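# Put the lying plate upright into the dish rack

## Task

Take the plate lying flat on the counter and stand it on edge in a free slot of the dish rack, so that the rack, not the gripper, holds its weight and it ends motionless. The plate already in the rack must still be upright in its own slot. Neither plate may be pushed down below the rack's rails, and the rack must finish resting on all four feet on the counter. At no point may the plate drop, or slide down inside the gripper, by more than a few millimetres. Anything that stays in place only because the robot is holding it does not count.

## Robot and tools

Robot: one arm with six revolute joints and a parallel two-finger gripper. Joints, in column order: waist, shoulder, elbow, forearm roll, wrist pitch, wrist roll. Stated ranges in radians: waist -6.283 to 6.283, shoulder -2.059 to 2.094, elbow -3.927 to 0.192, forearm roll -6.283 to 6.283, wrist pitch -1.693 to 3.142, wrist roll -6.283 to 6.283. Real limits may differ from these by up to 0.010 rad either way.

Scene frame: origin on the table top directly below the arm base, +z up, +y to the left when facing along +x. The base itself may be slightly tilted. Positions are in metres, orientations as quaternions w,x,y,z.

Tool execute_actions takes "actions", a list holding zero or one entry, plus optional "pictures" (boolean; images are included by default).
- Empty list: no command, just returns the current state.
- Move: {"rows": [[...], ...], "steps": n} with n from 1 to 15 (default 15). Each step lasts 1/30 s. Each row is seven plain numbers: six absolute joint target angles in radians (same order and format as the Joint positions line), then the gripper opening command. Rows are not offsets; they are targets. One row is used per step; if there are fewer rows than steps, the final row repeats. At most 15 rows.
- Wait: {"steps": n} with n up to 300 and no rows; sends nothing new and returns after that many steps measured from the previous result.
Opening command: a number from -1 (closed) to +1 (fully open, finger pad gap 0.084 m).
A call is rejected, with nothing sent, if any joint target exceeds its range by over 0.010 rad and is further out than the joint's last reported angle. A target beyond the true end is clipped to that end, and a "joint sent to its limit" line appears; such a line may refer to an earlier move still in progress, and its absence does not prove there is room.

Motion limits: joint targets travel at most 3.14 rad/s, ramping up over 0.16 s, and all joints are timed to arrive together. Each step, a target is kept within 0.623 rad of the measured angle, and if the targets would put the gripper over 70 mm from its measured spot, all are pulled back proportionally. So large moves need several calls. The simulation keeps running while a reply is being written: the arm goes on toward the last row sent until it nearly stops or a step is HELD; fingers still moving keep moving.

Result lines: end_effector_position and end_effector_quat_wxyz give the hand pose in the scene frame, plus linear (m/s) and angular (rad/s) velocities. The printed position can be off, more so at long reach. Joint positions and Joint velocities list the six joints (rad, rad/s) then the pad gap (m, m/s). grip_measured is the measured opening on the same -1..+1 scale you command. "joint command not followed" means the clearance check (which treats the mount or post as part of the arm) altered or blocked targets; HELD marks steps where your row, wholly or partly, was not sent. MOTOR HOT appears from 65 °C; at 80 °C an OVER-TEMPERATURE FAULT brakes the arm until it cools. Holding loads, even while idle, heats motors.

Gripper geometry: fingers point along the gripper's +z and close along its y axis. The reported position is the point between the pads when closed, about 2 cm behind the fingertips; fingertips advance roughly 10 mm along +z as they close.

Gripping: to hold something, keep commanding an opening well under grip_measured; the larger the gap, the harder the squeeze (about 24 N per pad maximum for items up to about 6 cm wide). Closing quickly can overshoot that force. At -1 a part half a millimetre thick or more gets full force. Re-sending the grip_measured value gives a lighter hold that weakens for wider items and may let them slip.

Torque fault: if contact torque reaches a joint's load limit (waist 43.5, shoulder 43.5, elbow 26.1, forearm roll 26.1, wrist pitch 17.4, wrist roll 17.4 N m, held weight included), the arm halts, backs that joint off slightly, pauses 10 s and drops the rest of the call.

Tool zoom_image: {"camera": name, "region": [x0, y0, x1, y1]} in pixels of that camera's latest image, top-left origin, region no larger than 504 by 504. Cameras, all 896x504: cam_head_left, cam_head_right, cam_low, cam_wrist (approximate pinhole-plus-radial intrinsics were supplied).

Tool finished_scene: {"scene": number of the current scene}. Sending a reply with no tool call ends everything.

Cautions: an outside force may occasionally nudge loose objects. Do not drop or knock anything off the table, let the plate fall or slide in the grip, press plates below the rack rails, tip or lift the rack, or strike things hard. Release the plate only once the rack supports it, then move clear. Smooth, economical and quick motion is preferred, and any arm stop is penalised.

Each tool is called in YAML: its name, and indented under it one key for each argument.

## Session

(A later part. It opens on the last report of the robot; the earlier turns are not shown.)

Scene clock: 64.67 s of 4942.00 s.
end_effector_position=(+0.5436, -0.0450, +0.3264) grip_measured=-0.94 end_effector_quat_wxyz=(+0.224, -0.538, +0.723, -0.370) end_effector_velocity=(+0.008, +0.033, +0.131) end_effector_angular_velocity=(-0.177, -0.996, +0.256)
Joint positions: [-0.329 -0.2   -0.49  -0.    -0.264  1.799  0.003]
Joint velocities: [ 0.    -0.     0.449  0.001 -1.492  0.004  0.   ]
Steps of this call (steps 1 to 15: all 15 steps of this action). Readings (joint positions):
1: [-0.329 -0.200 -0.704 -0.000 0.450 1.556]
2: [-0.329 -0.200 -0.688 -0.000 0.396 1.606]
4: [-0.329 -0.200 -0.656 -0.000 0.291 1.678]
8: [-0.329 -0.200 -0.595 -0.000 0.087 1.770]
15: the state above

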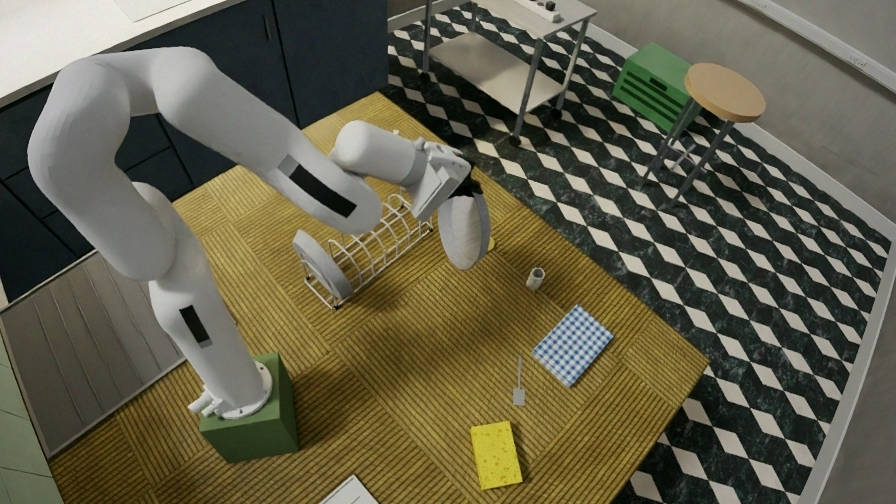

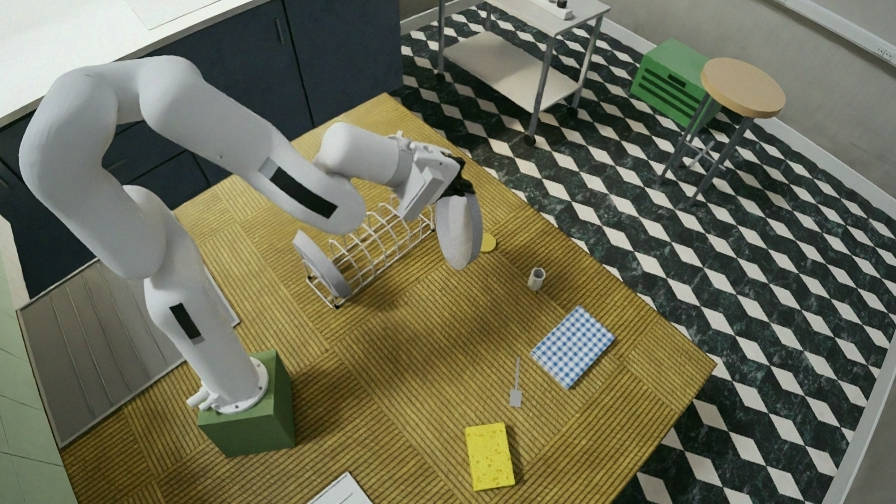

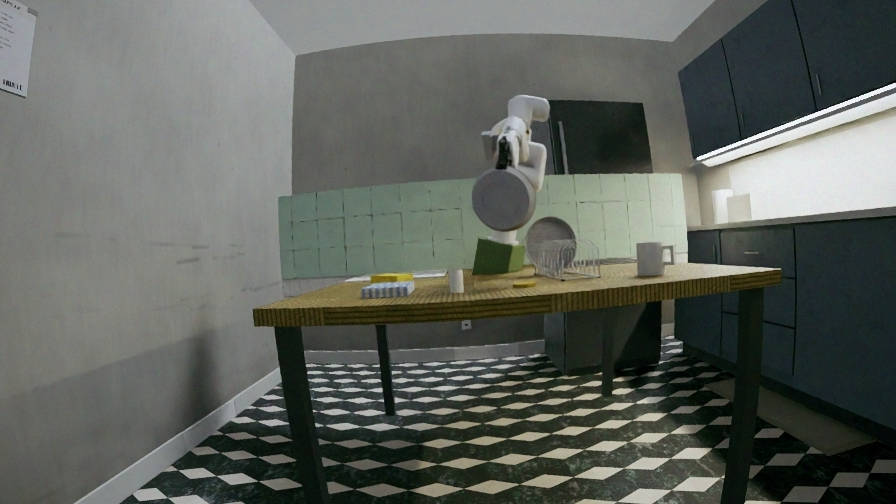

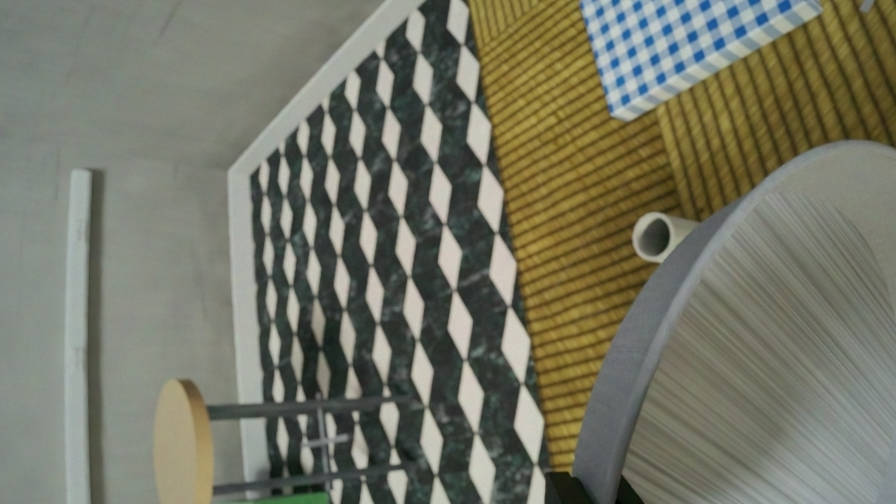

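execute_actions:
  actions:
    - {"rows":[[-0.329,-0.215,-0.45,0.03,-0.4,1.77,-1],[-0.329,-0.23,-0.46,0.08,-0.37,1.72,-1],[-0.329,-0.245,-0.47,0.14,-0.34,1.66,-1],[-0.329,-0.26,-0.48,0.21,-0.31,1.59,-1],[-0.329,-0.275,-0.49,0.28,-0.28,1.52,-1],[-0.329,-0.29,-0.5,0.36,-0.25,1.44,-1],[-0.329,-0.305,-0.51,0.44,-0.22,1.36,-1],[-0.329,-0.32,-0.52,0.52,-0.19,1.28,-1],[-0.329,-0.335,-0.53,0.6,-0.16,1.2,-1],[-0.329,-0.35,-0.54,0.68,-0.13,1.12,-1],[-0.329,-0.365,-0.55,0.76,-0.1,1.04,-1],[-0.329,-0.38,-0.56,0.84,-0.07,0.96,-1],[-0.329,-0.395,-0.57,0.92,-0.04,0.88,-1],[-0.329,-0.405,-0.58,1.0,-0.02,0.8,-1],[-0.329,-0.415,-0.582,1.08,0,0.72,-1]],"steps":15}
  pictures: false

execute_actions:
  actions:
    - {"rows":[[-0.329,-0.415,-0.6,1.16,0,0.64,-1],[-0.329,-0.415,-0.6,1.24,0,0.56,-1],[-0.329,-0.415,-0.6,1.32,0,0.48,-1],[-0.329,-0.415,-0.6,1.4,0,0.4,-1],[-0.329,-0.415,-0.6,1.48,0,0.32,-1],[-0.329,-0.415,-0.6,1.56,0,0.24,-1],[-0.329,-0.415,-0.6,1.64,0,0.16,-1],[-0.329,-0.415,-0.6,1.72,0,0.08,-1],[-0.329,-0.415,-0.6,1.8,0,0,-1],[-0.329,-0.415,-0.6,1.88,0,-0.08,-1],[-0.329,-0.415,-0.6,1.96,0,-0.16,-1],[-0.329,-0.415,-0.6,2.04,0.01,-0.24,-1],[-0.329,-0.415,-0.6,2.12,0.02,-0.32,-1],[-0.329,-0.415,-0.6,2.2,0.03,-0.4,-1],[-0.329,-0.415,-0.6,2.28,0.05,-0.48,-1]],"steps":15}
  pictures: false

execute_actions:
  actions:
    - {"rows":[[-0.329,-0.415,-0.6,2.36,0.07,-0.56,-1],[-0.329,-0.415,-0.6,2.44,0.09,-0.64,-1],[-0.329,-0.415,-0.6,2.52,0.11,-0.72,-1],[-0.329,-0.415,-0.6,2.6,0.13,-0.8,-1],[-0.329,-0.415,-0.6,2.68,0.15,-0.88,-1],[-0.329,-0.415,-0.6,2.76,0.17,-0.96,-1],[-0.329,-0.415,-0.6,2.84,0.19,-1.04,-1],[-0.325,-0.415,-0.6,2.92,0.21,-1.12,-1],[-0.315,-0.415,-0.6,3.0,0.23,-1.19,-1],[-0.3,-0.415,-0.6,3.08,0.25,-1.26,-1],[-0.28,-0.415,-0.6,3.15,0.26,-1.33,-1],[-0.26,-0.415,-0.6,3.22,0.27,-1.39,-1],[-0.235,-0.415,-0.6,3.28,0.274,-1.45,-1],[-0.21,-0.415,-0.6,3.33,0.274,-1.5,-1],[-0.185,-0.415,-0.6,3.367,0.274,-1.532,-1]],"steps":15}
  pictures: false

execute_actions:
  actions:
    - {"rows":[[-0.16,-0.415,-0.6,3.367,0.274,-1.532,-1],[-0.135,-0.415,-0.6,3.367,0.274,-1.532,-1],[-0.11,-0.415,-0.6,3.367,0.274,-1.532,-1],[-0.085,-0.415,-0.6,3.367,0.274,-1.532,-1],[-0.06,-0.415,-0.6,3.367,0.274,-1.532,-1],[-0.035,-0.415,-0.6,3.367,0.274,-1.532,-1],[-0.01,-0.415,-0.595,3.367,0.274,-1.532,-1],[0.01,-0.415,-0.59,3.367,0.274,-1.532,-1],[0.03,-0.415,-0.585,3.367,0.274,-1.532,-1],[0.046,-0.415,-0.582,3.367,0.274,-1.532,-1]],"steps":15}

Scene clock: 81.27 s of 4942.00 s.
end_effector_position=(+0.5203, -0.0949, +0.4002) grip_measured=-0.94 end_effector_quat_wxyz=(+0.216, -0.522, +0.720, -0.403) end_effector_velocity=(-0.065, +0.004, +0.087) end_effector_angular_velocity=(+0.302, +0.063, +0.270)
Joint positions: [-0.329 -0.366 -0.551  0.769 -0.098  1.032  0.003]
Joint velocities: [ 0.002 -0.415 -0.287  2.326  0.82  -2.321  0.   ]
Steps of this call (steps 1 to 30: the robot went on to your last target; steps 31 to 120: nothing new was sent; then 12.10 s passed at rest; steps 121 to 135: all 15 steps of this action). Readings (joint positions):
121: [-0.329 -0.200 -0.440 0.000 -0.430 1.800]
122: [-0.329 -0.202 -0.441 0.006 -0.423 1.793]
124: [-0.329 -0.218 -0.451 0.053 -0.389 1.746]
128: [-0.329 -0.269 -0.487 0.257 -0.294 1.543]
135: the state above

Scene clock: 81.77 s of 4942.00 s.
end_effector_position=(+0.4771, -0.0958, +0.3660) grip_measured=-0.94 end_effector_quat_wxyz=(+0.246, -0.534, +0.711, -0.386) end_effector_velocity=(-0.075, +0.071, -0.144) end_effector_angular_velocity=(+0.050, -0.045, +0.078)
Joint positions: [-0.329 -0.414 -0.599  1.96   0.003 -0.16   0.003]
Joint velocities: [-0.001 -0.004 -0.006  2.391  0.098 -2.385 -0.   ]
Steps of this call (steps 1 to 15: all 15 steps of this action). Readings (joint positions):
1: [-0.329 -0.380 -0.560 0.847 -0.072 0.954]
2: [-0.329 -0.392 -0.569 0.925 -0.049 0.875]
4: [-0.329 -0.408 -0.587 1.083 -0.018 0.717]
8: [-0.329 -0.414 -0.599 1.401 -0.002 0.399]
15: the state above

Scene clock: 82.27 s of 4942.00 s.
end_effector_position=(+0.5125, -0.0097, +0.3523) grip_measured=-0.94 end_effector_quat_wxyz=(+0.342, -0.518, +0.648, -0.441) end_effector_velocity=(+0.104, +0.359, -0.023) end_effector_angular_velocity=(-0.120, -0.250, +0.264)
Joint positions: [-0.284 -0.415 -0.601  3.147  0.253 -1.325  0.003]
Joint velocities: [ 0.708 -0.001 -0.006  2.121  0.316 -1.996 -0.   ]
Steps of this call (steps 1 to 15: all 15 steps of this action). Readings (joint positions):
1: [-0.329 -0.414 -0.599 2.040 0.008 -0.240]
2: [-0.329 -0.415 -0.599 2.120 0.016 -0.320]
4: [-0.329 -0.415 -0.599 2.280 0.048 -0.480]
8: [-0.329 -0.415 -0.600 2.600 0.130 -0.800]
15: the state above

Scene clock: 82.77 s of 4942.00 s.
end_effector_position=(+0.5038, +0.1438, +0.3104) grip_measured=-0.94 end_effector_quat_wxyz=(-0.380, +0.610, -0.590, +0.368) end_effector_velocity=(+0.007, +0.006, +0.011) end_effector_angular_velocity=(+0.005, -0.027, +0.010)
Joint positions: [ 0.045 -0.415 -0.581  3.366  0.274 -1.532  0.003]
Joint velocities: [ 0.006 -0.004 -0.016  0.002  0.01  -0.003 -0.   ]
Steps of this call (steps 1 to 15: all 15 steps of this action). Readings (joint positions):
1: [-0.258 -0.415 -0.601 3.215 0.262 -1.389]
2: [-0.227 -0.415 -0.601 3.274 0.268 -1.444]
4: [-0.162 -0.415 -0.601 3.346 0.273 -1.511]
8: [-0.053 -0.415 -0.599 3.365 0.274 -1.531]
15: the state above

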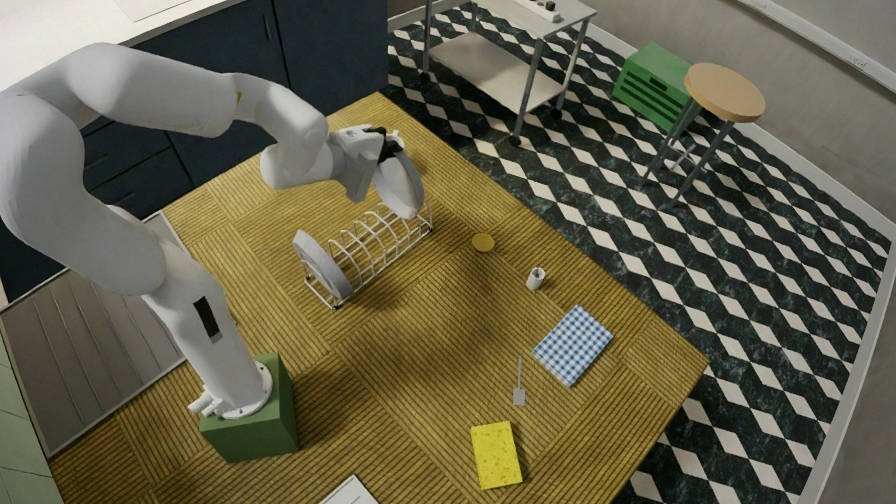

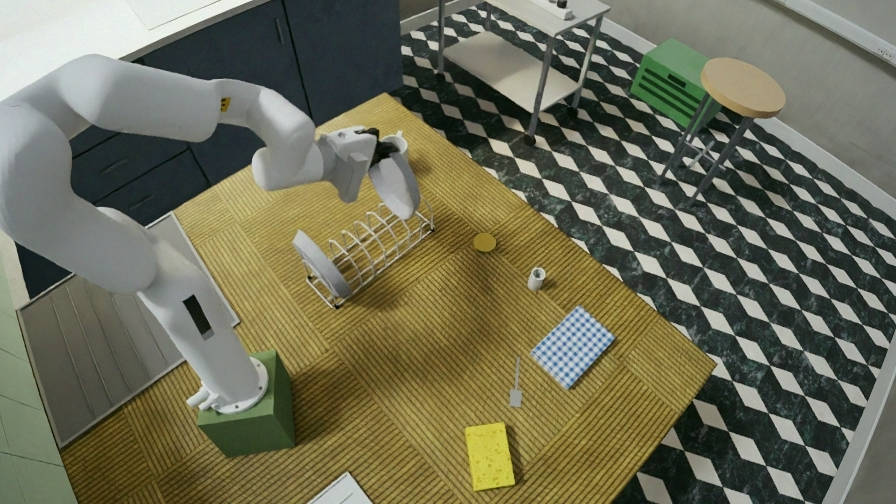

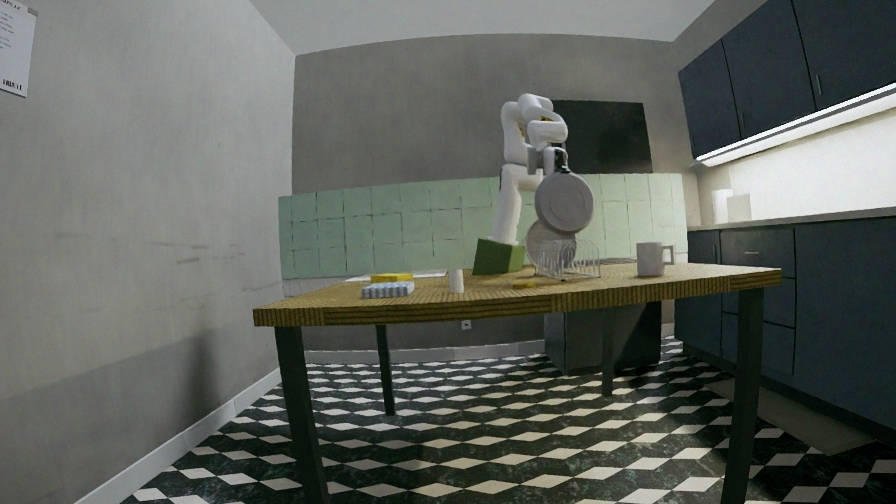

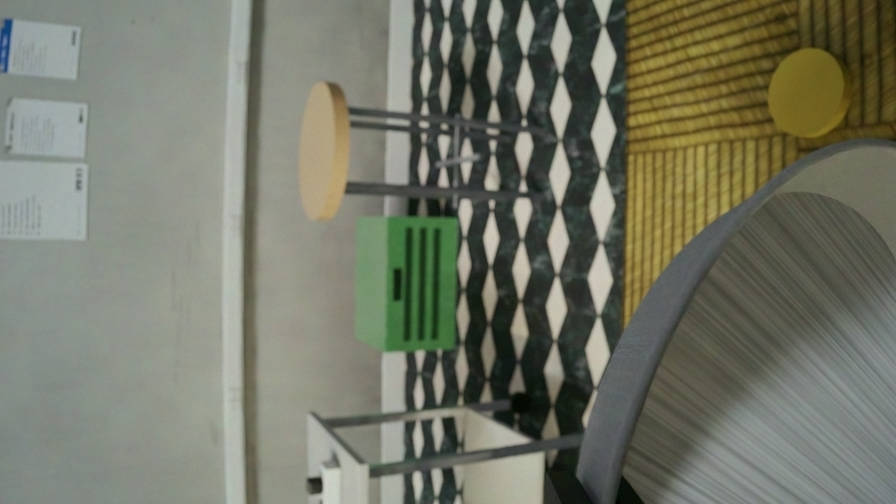

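execute_actions:
  actions:
    - {"rows":[[0.052,-0.400,-0.574,3.367,0.297,-1.53,-1],[0.058,-0.385,-0.566,3.368,0.32,-1.525,-1],[0.063,-0.371,-0.558,3.369,0.343,-1.521,-1]],"steps":12}

zoom_image:
  camera: "cam_head_left"
  region: [290,110,470,310]

zoom_image:
  camera: "cam_low"
  region: [500,150,640,290]

Scene clock: 86.77 s of 4942.00 s.
end_effector_position=(+0.5042, +0.1445, +0.2909) grip_measured=-0.93 end_effector_quat_wxyz=(-0.382, +0.609, -0.591, +0.367) end_effector_velocity=(+0.002, +0.001, +0.003) end_effector_angular_velocity=(+0.001, -0.008, +0.001)
Joint positions: [ 0.063 -0.371 -0.558  3.369  0.343 -1.521  0.003]
Joint velocities: [-0.    -0.003 -0.003 -0.     0.002  0.    -0.   ]
Steps of this call (steps 1 to 15: the robot went on to your last target; steps 16 to 100: nothing new was sent; then 0.27 s passed at rest; steps 101 to 112: all 12 steps of this action). Readings (joint positions):
101: [0.046 -0.415 -0.582 3.367 0.274 -1.532]
102: [0.047 -0.412 -0.581 3.367 0.280 -1.531]
104: [0.055 -0.394 -0.573 3.368 0.310 -1.527]
108: [0.063 -0.370 -0.557 3.369 0.341 -1.521]
112: the state above

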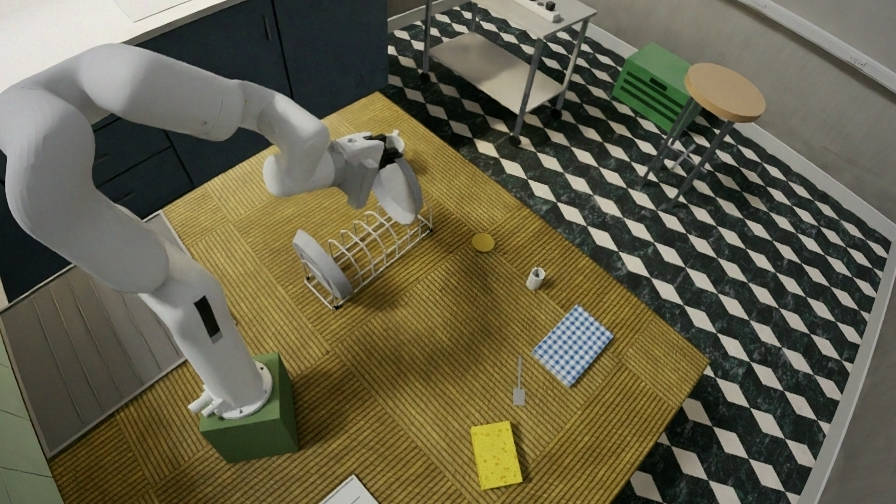

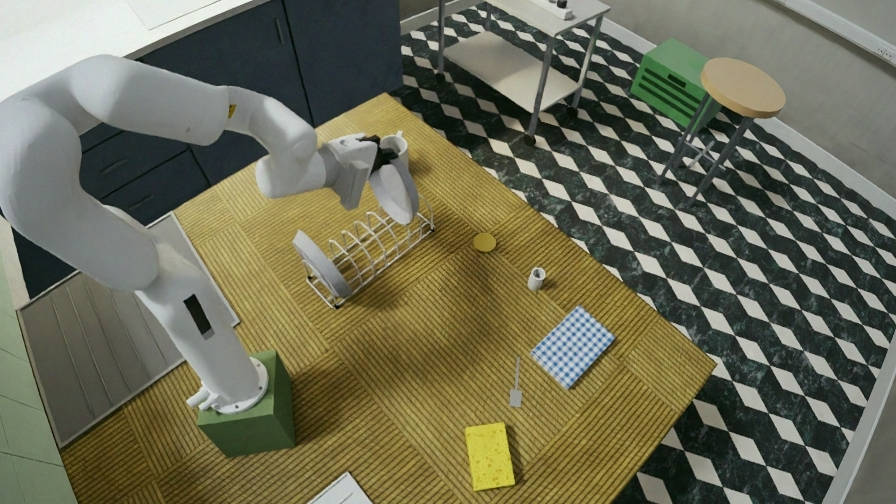

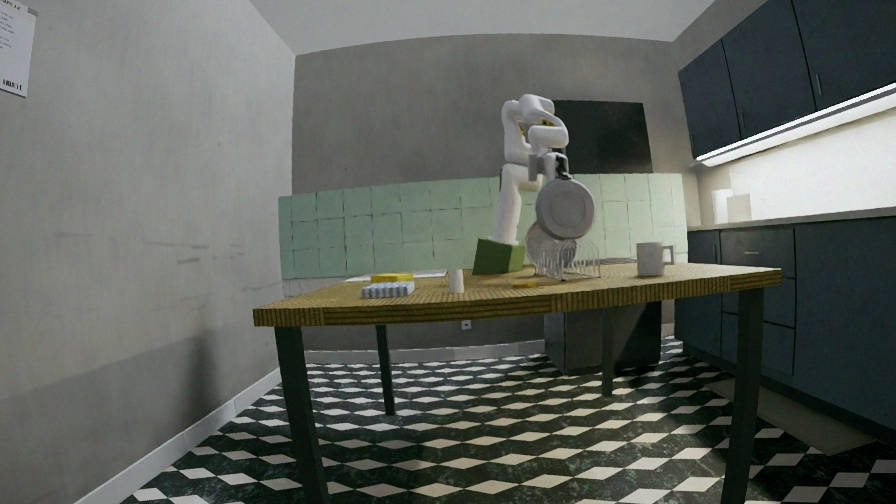

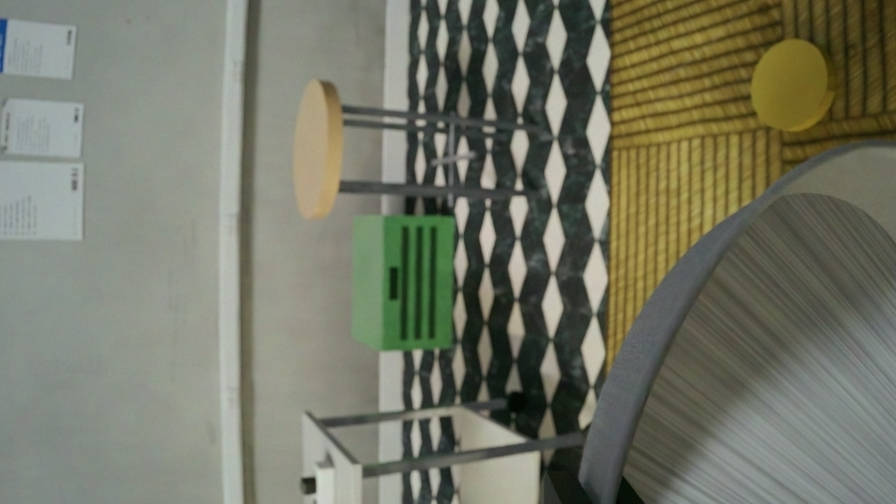

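Region (290, 110, 470, 310) of cam_head_left's 896x504 image, scaled by 2.520, with more detail than that image has; it fills the left 454 columns of this view, and the rest is white.

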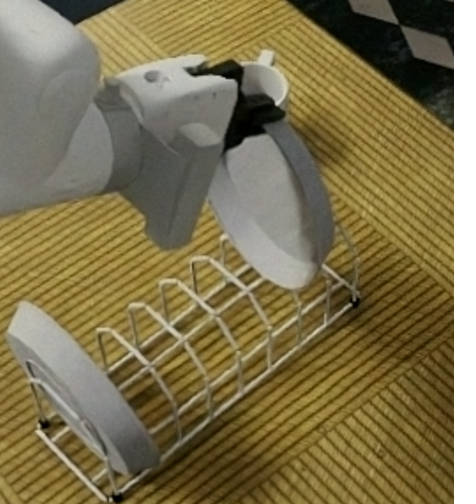

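Region (500, 150, 640, 290) of cam_low's 896x504 image, scaled by 3.600, with more detail than that image has.

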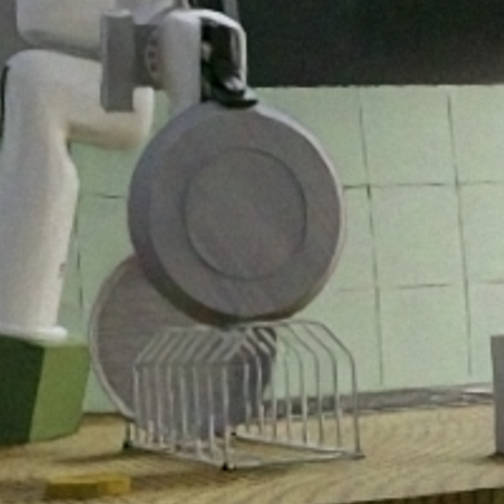

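execute_actions:
  actions:
    - {"rows":[[0.072,-0.376,-0.558,3.395,0.345,-1.542,-1],[0.082,-0.378,-0.558,3.42,0.347,-1.563,-1],[0.092,-0.378,-0.558,3.445,0.349,-1.584,-1],[0.102,-0.378,-0.558,3.47,0.35,-1.605,-1],[0.112,-0.378,-0.558,3.497,0.35,-1.626,-1]],"steps":13}

zoom_image:
  camera: "cam_head_right"
  region: [330,130,450,270]

zoom_image:
  camera: "cam_low"
  region: [500,150,640,290]

Scene clock: 96.33 s of 4942.00 s.
end_effector_position=(+0.5005, +0.1661, +0.2908) grip_measured=-0.94 end_effector_quat_wxyz=(-0.384, +0.609, -0.590, +0.367) end_effector_velocity=(+0.000, -0.001, +0.000) end_effector_angular_velocity=(-0.002, -0.001, -0.001)
Joint positions: [ 0.112 -0.378 -0.558  3.497  0.35  -1.626  0.003]
Joint velocities: [-0.002  0.    -0.     0.001  0.    -0.002 -0.   ]
Steps of this call (steps 1 to 15: the robot went on to your last target; steps 16 to 100: nothing new was sent; then 5.80 s passed at rest; steps 101 to 113: all 13 steps of this action). Readings (joint positions):
101: [0.063 -0.371 -0.558 3.369 0.343 -1.521]
102: [0.065 -0.372 -0.558 3.375 0.343 -1.526]
104: [0.077 -0.375 -0.557 3.407 0.346 -1.553]
108: [0.109 -0.378 -0.558 3.488 0.349 -1.617]
113: the state above

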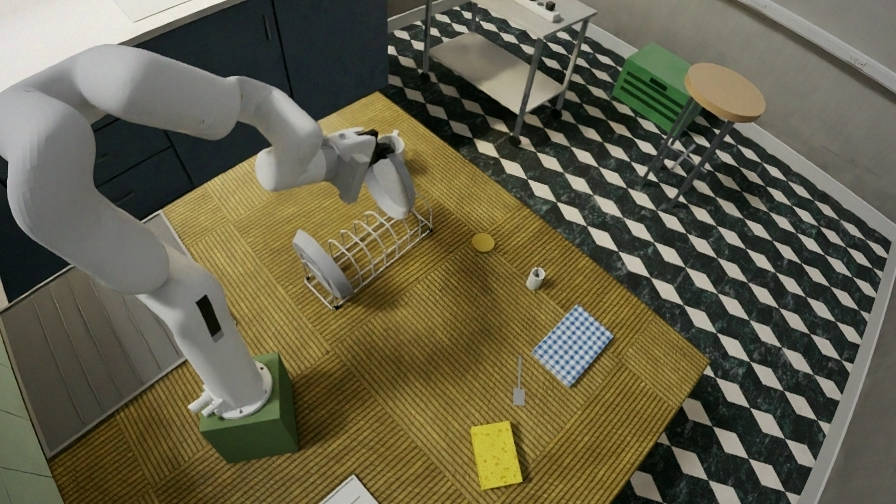

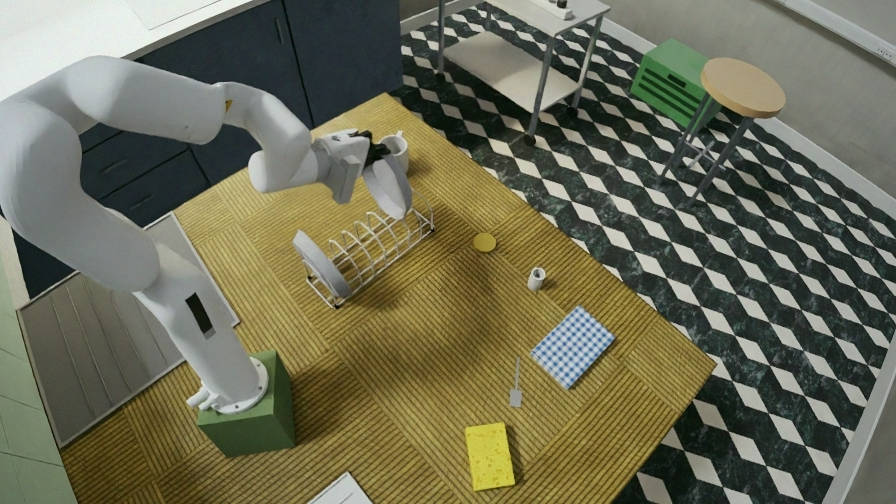

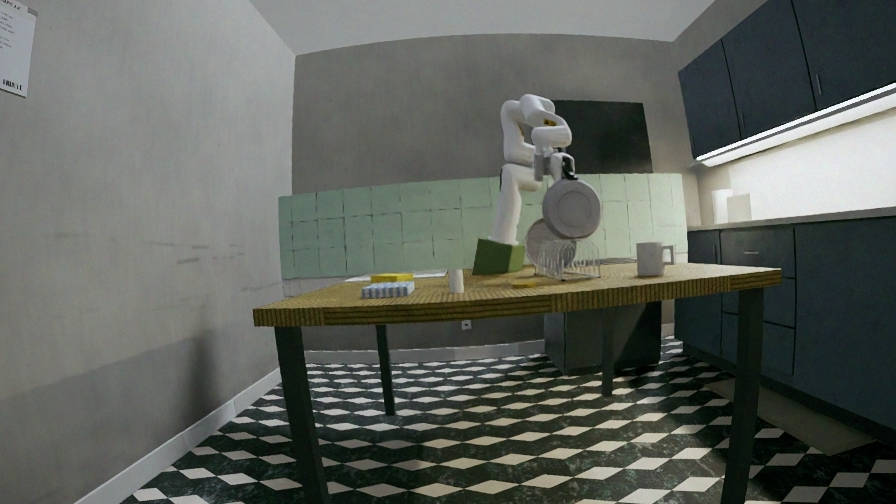

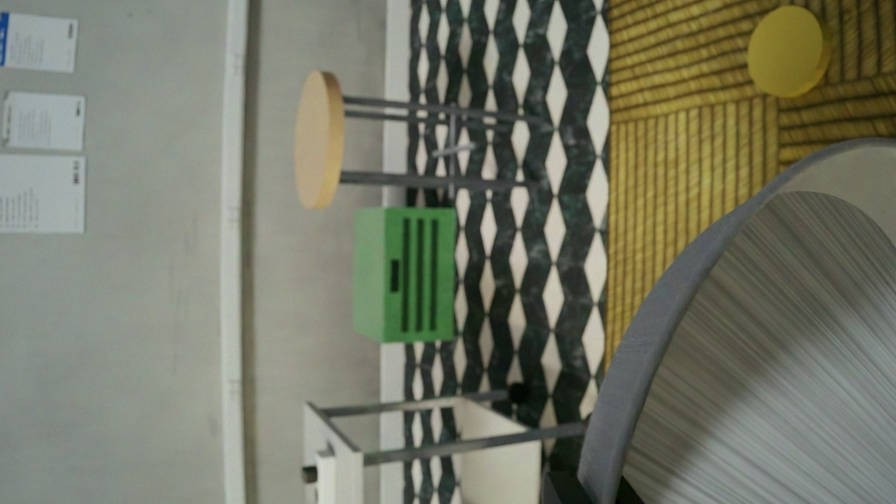

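Region (330, 130, 450, 270) of cam_head_right's 896x504 image, scaled by 3.600, with more detail than that image has; it fills the left 432 columns of this view, and the rest is white.

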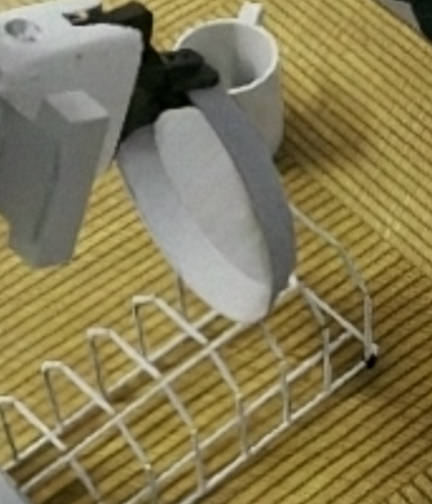

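Region (500, 150, 640, 290) of cam_low's 896x504 image, scaled by 3.600, with more detail than that image has.

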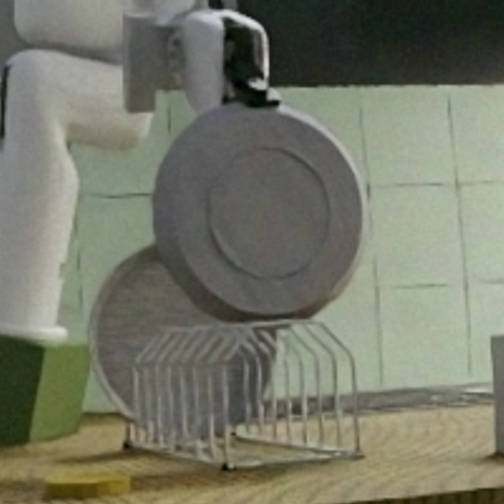

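execute_actions:
  actions:
    - {"rows":[[0.115,-0.371,-0.555,3.496,0.359,-1.623,-1],[0.118,-0.364,-0.552,3.494,0.368,-1.62,-1],[0.121,-0.357,-0.549,3.493,0.378,-1.616,-1],[0.123,-0.35,-0.546,3.492,0.387,-1.613,-1],[0.126,-0.343,-0.543,3.49,0.397,-1.61,-1],[0.129,-0.336,-0.54,3.489,0.407,-1.605,-1],[0.132,-0.328,-0.537,3.487,0.418,-1.60,-1]],"steps":14}

zoom_image:
  camera: "cam_head_right"
  region: [330,130,450,270]

zoom_image:
  camera: "cam_low"
  region: [520,190,620,290]

Scene clock: 102.47 s of 4942.00 s.
end_effector_position=(+0.5085, +0.1696, +0.2825) grip_measured=-0.86 end_effector_quat_wxyz=(-0.395, +0.602, -0.585, +0.373) end_effector_velocity=(+0.003, +0.003, -0.000) end_effector_angular_velocity=(+0.002, -0.002, +0.003)
Joint positions: [ 0.131 -0.333 -0.557  3.487  0.429 -1.6    0.006]
Joint velocities: [ 0.005  0.01  -0.009  0.002  0.004  0.001  0.001]
Steps of this call (steps 1 to 15: the robot went on to your last target; steps 16 to 100: nothing new was sent; then 2.33 s passed at rest; steps 101 to 114: all 14 steps of this action). Readings (joint positions):
101: [0.112 -0.378 -0.558 3.497 0.350 -1.626]
102: [0.113 -0.376 -0.558 3.497 0.353 -1.625]
104: [0.117 -0.369 -0.558 3.495 0.369 -1.621]
108: [0.126 -0.347 -0.557 3.489 0.412 -1.607]
114: the state above

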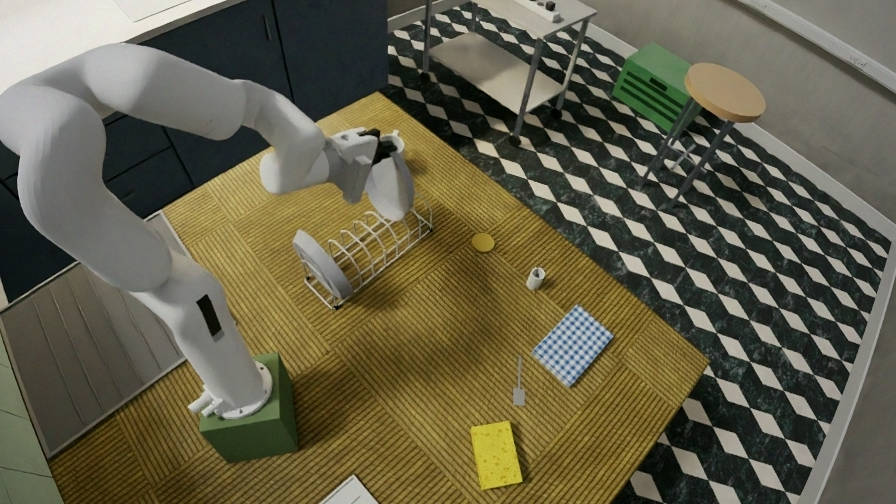

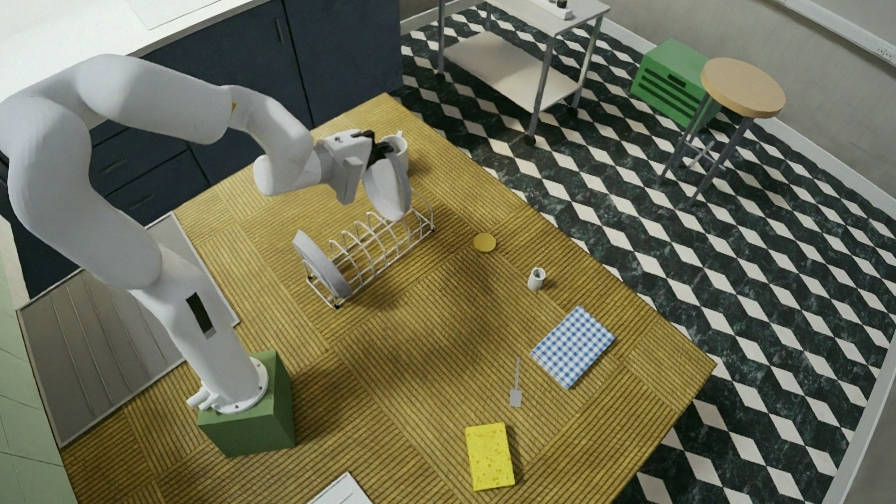

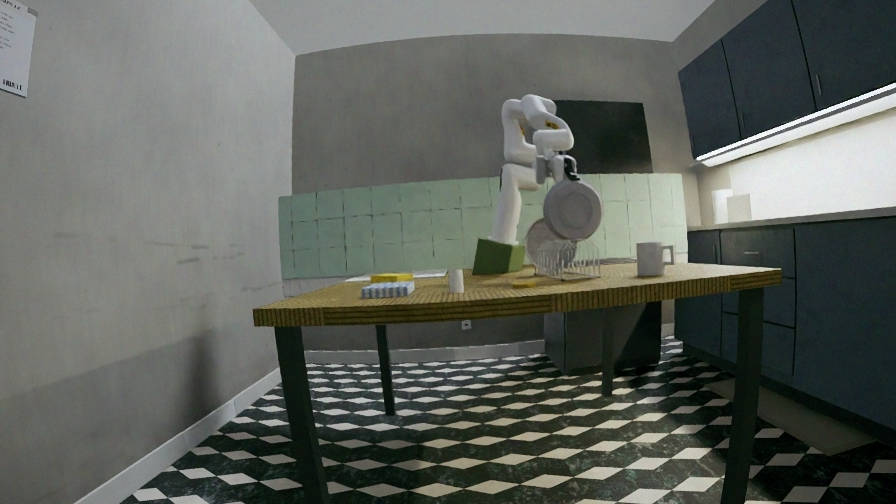

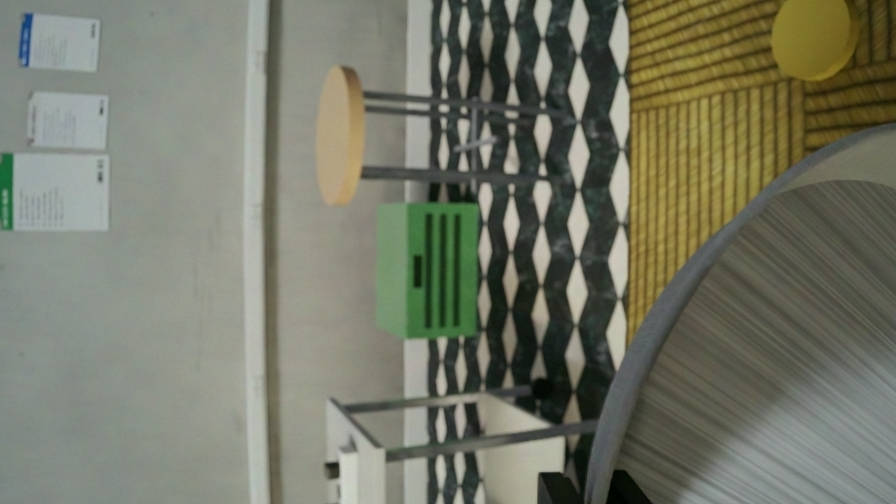

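Region (330, 130, 450, 270) of cam_head_right's 896x504 image, scaled by 3.600, with more detail than that image has; it fills the left 432 columns of this view, and the rest is white.

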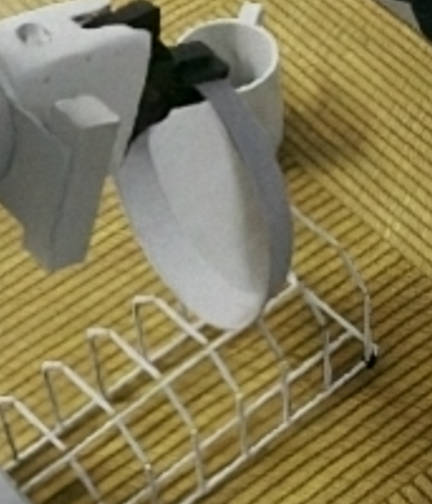

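Region (520, 190, 620, 290) of cam_low's 896x504 image, scaled by 5.040, with more detail than that image has.

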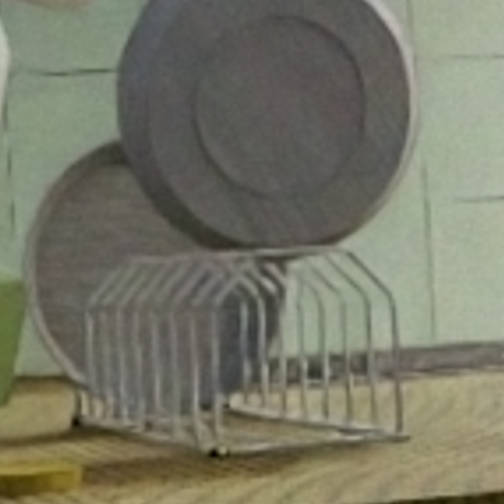

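execute_actions:
  actions:
    - {"rows":[[0.129,-0.337,-0.548,3.489,0.41,-1.605,-1],[0.126,-0.344,-0.551,3.49,0.4,-1.61,-1],[0.123,-0.351,-0.553,3.492,0.39,-1.613,-1],[0.12,-0.358,-0.555,3.493,0.38,-1.616,-1],[0.118,-0.365,-0.557,3.494,0.37,-1.62,-1],[0.115,-0.372,-0.559,3.496,0.36,-1.623,-1],[0.112,-0.379,-0.561,3.497,0.35,-1.626,-1],[0.110,-0.386,-0.563,3.498,0.34,-1.629,-1]],"steps":15}

zoom_image:
  camera: "cam_head_right"
  region: [330,130,450,270]

Scene clock: 106.03 s of 4942.00 s.
end_effector_position=(+0.4982, +0.1661, +0.2896) grip_measured=-0.94 end_effector_quat_wxyz=(-0.380, +0.611, -0.591, +0.364) end_effector_velocity=(+0.019, +0.006, +0.031) end_effector_angular_velocity=(+0.012, -0.075, +0.005)
Joint positions: [ 0.111 -0.382 -0.557  3.498  0.337 -1.629  0.003]
Joint velocities: [-0.006 -0.018 -0.038 -0.     0.02  -0.002 -0.   ]
Steps of this call (steps 1 to 15: the robot went on to your last target; steps 16 to 92: nothing new was sent; steps 93 to 107: all 15 steps of this action). Readings (joint positions):
93: [0.132 -0.332 -0.558 3.487 0.429 -1.600]
94: [0.131 -0.334 -0.559 3.488 0.425 -1.602]
96: [0.127 -0.341 -0.560 3.490 0.408 -1.608]
100: [0.117 -0.365 -0.556 3.495 0.362 -1.621]
107: the state above

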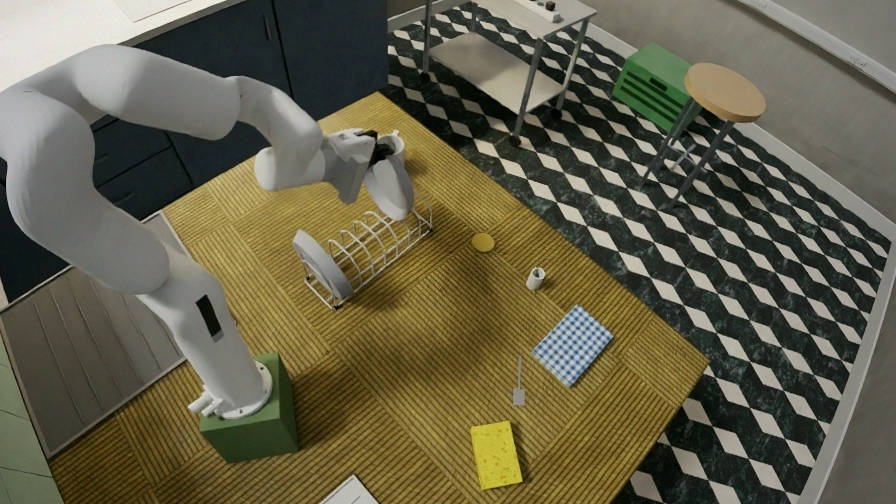

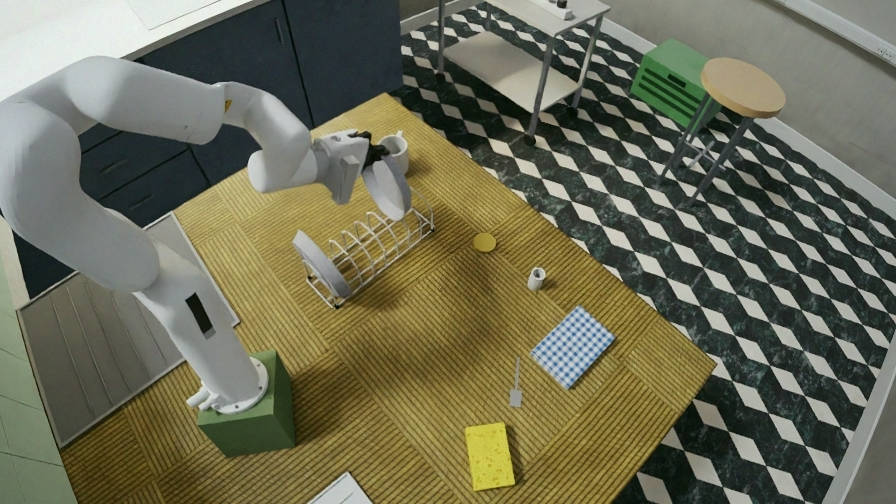

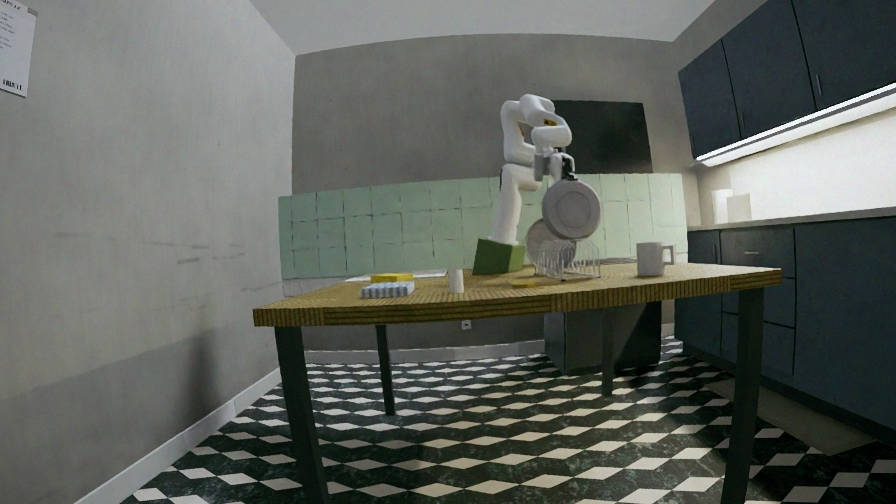

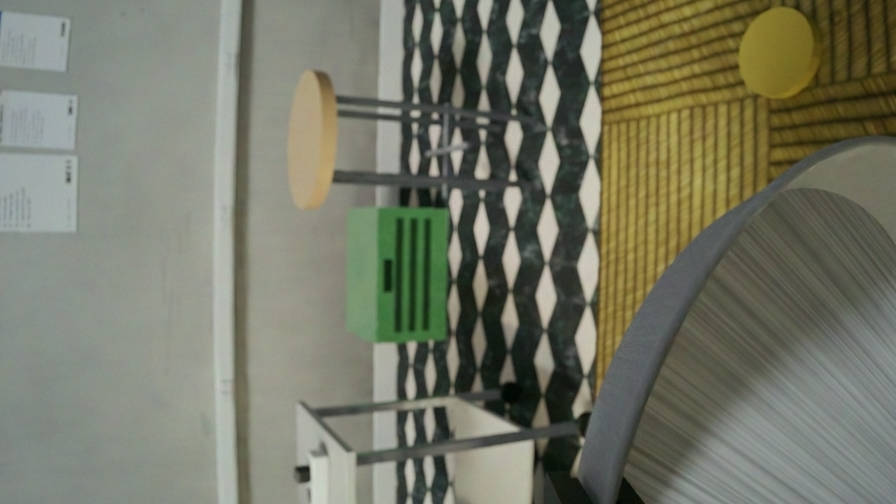

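Region (330, 130, 450, 270) of cam_head_right's 896x504 image, scaled by 3.600, with more detail than that image has; it fills the left 432 columns of this view, and the rest is white.

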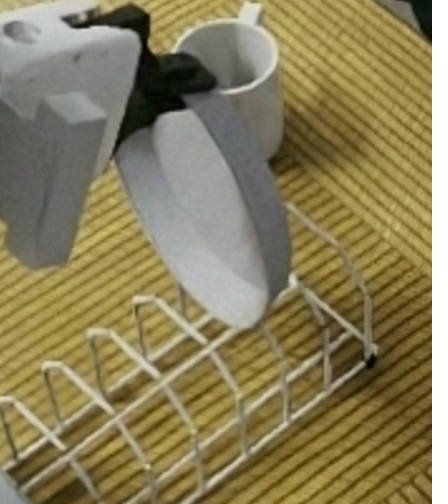

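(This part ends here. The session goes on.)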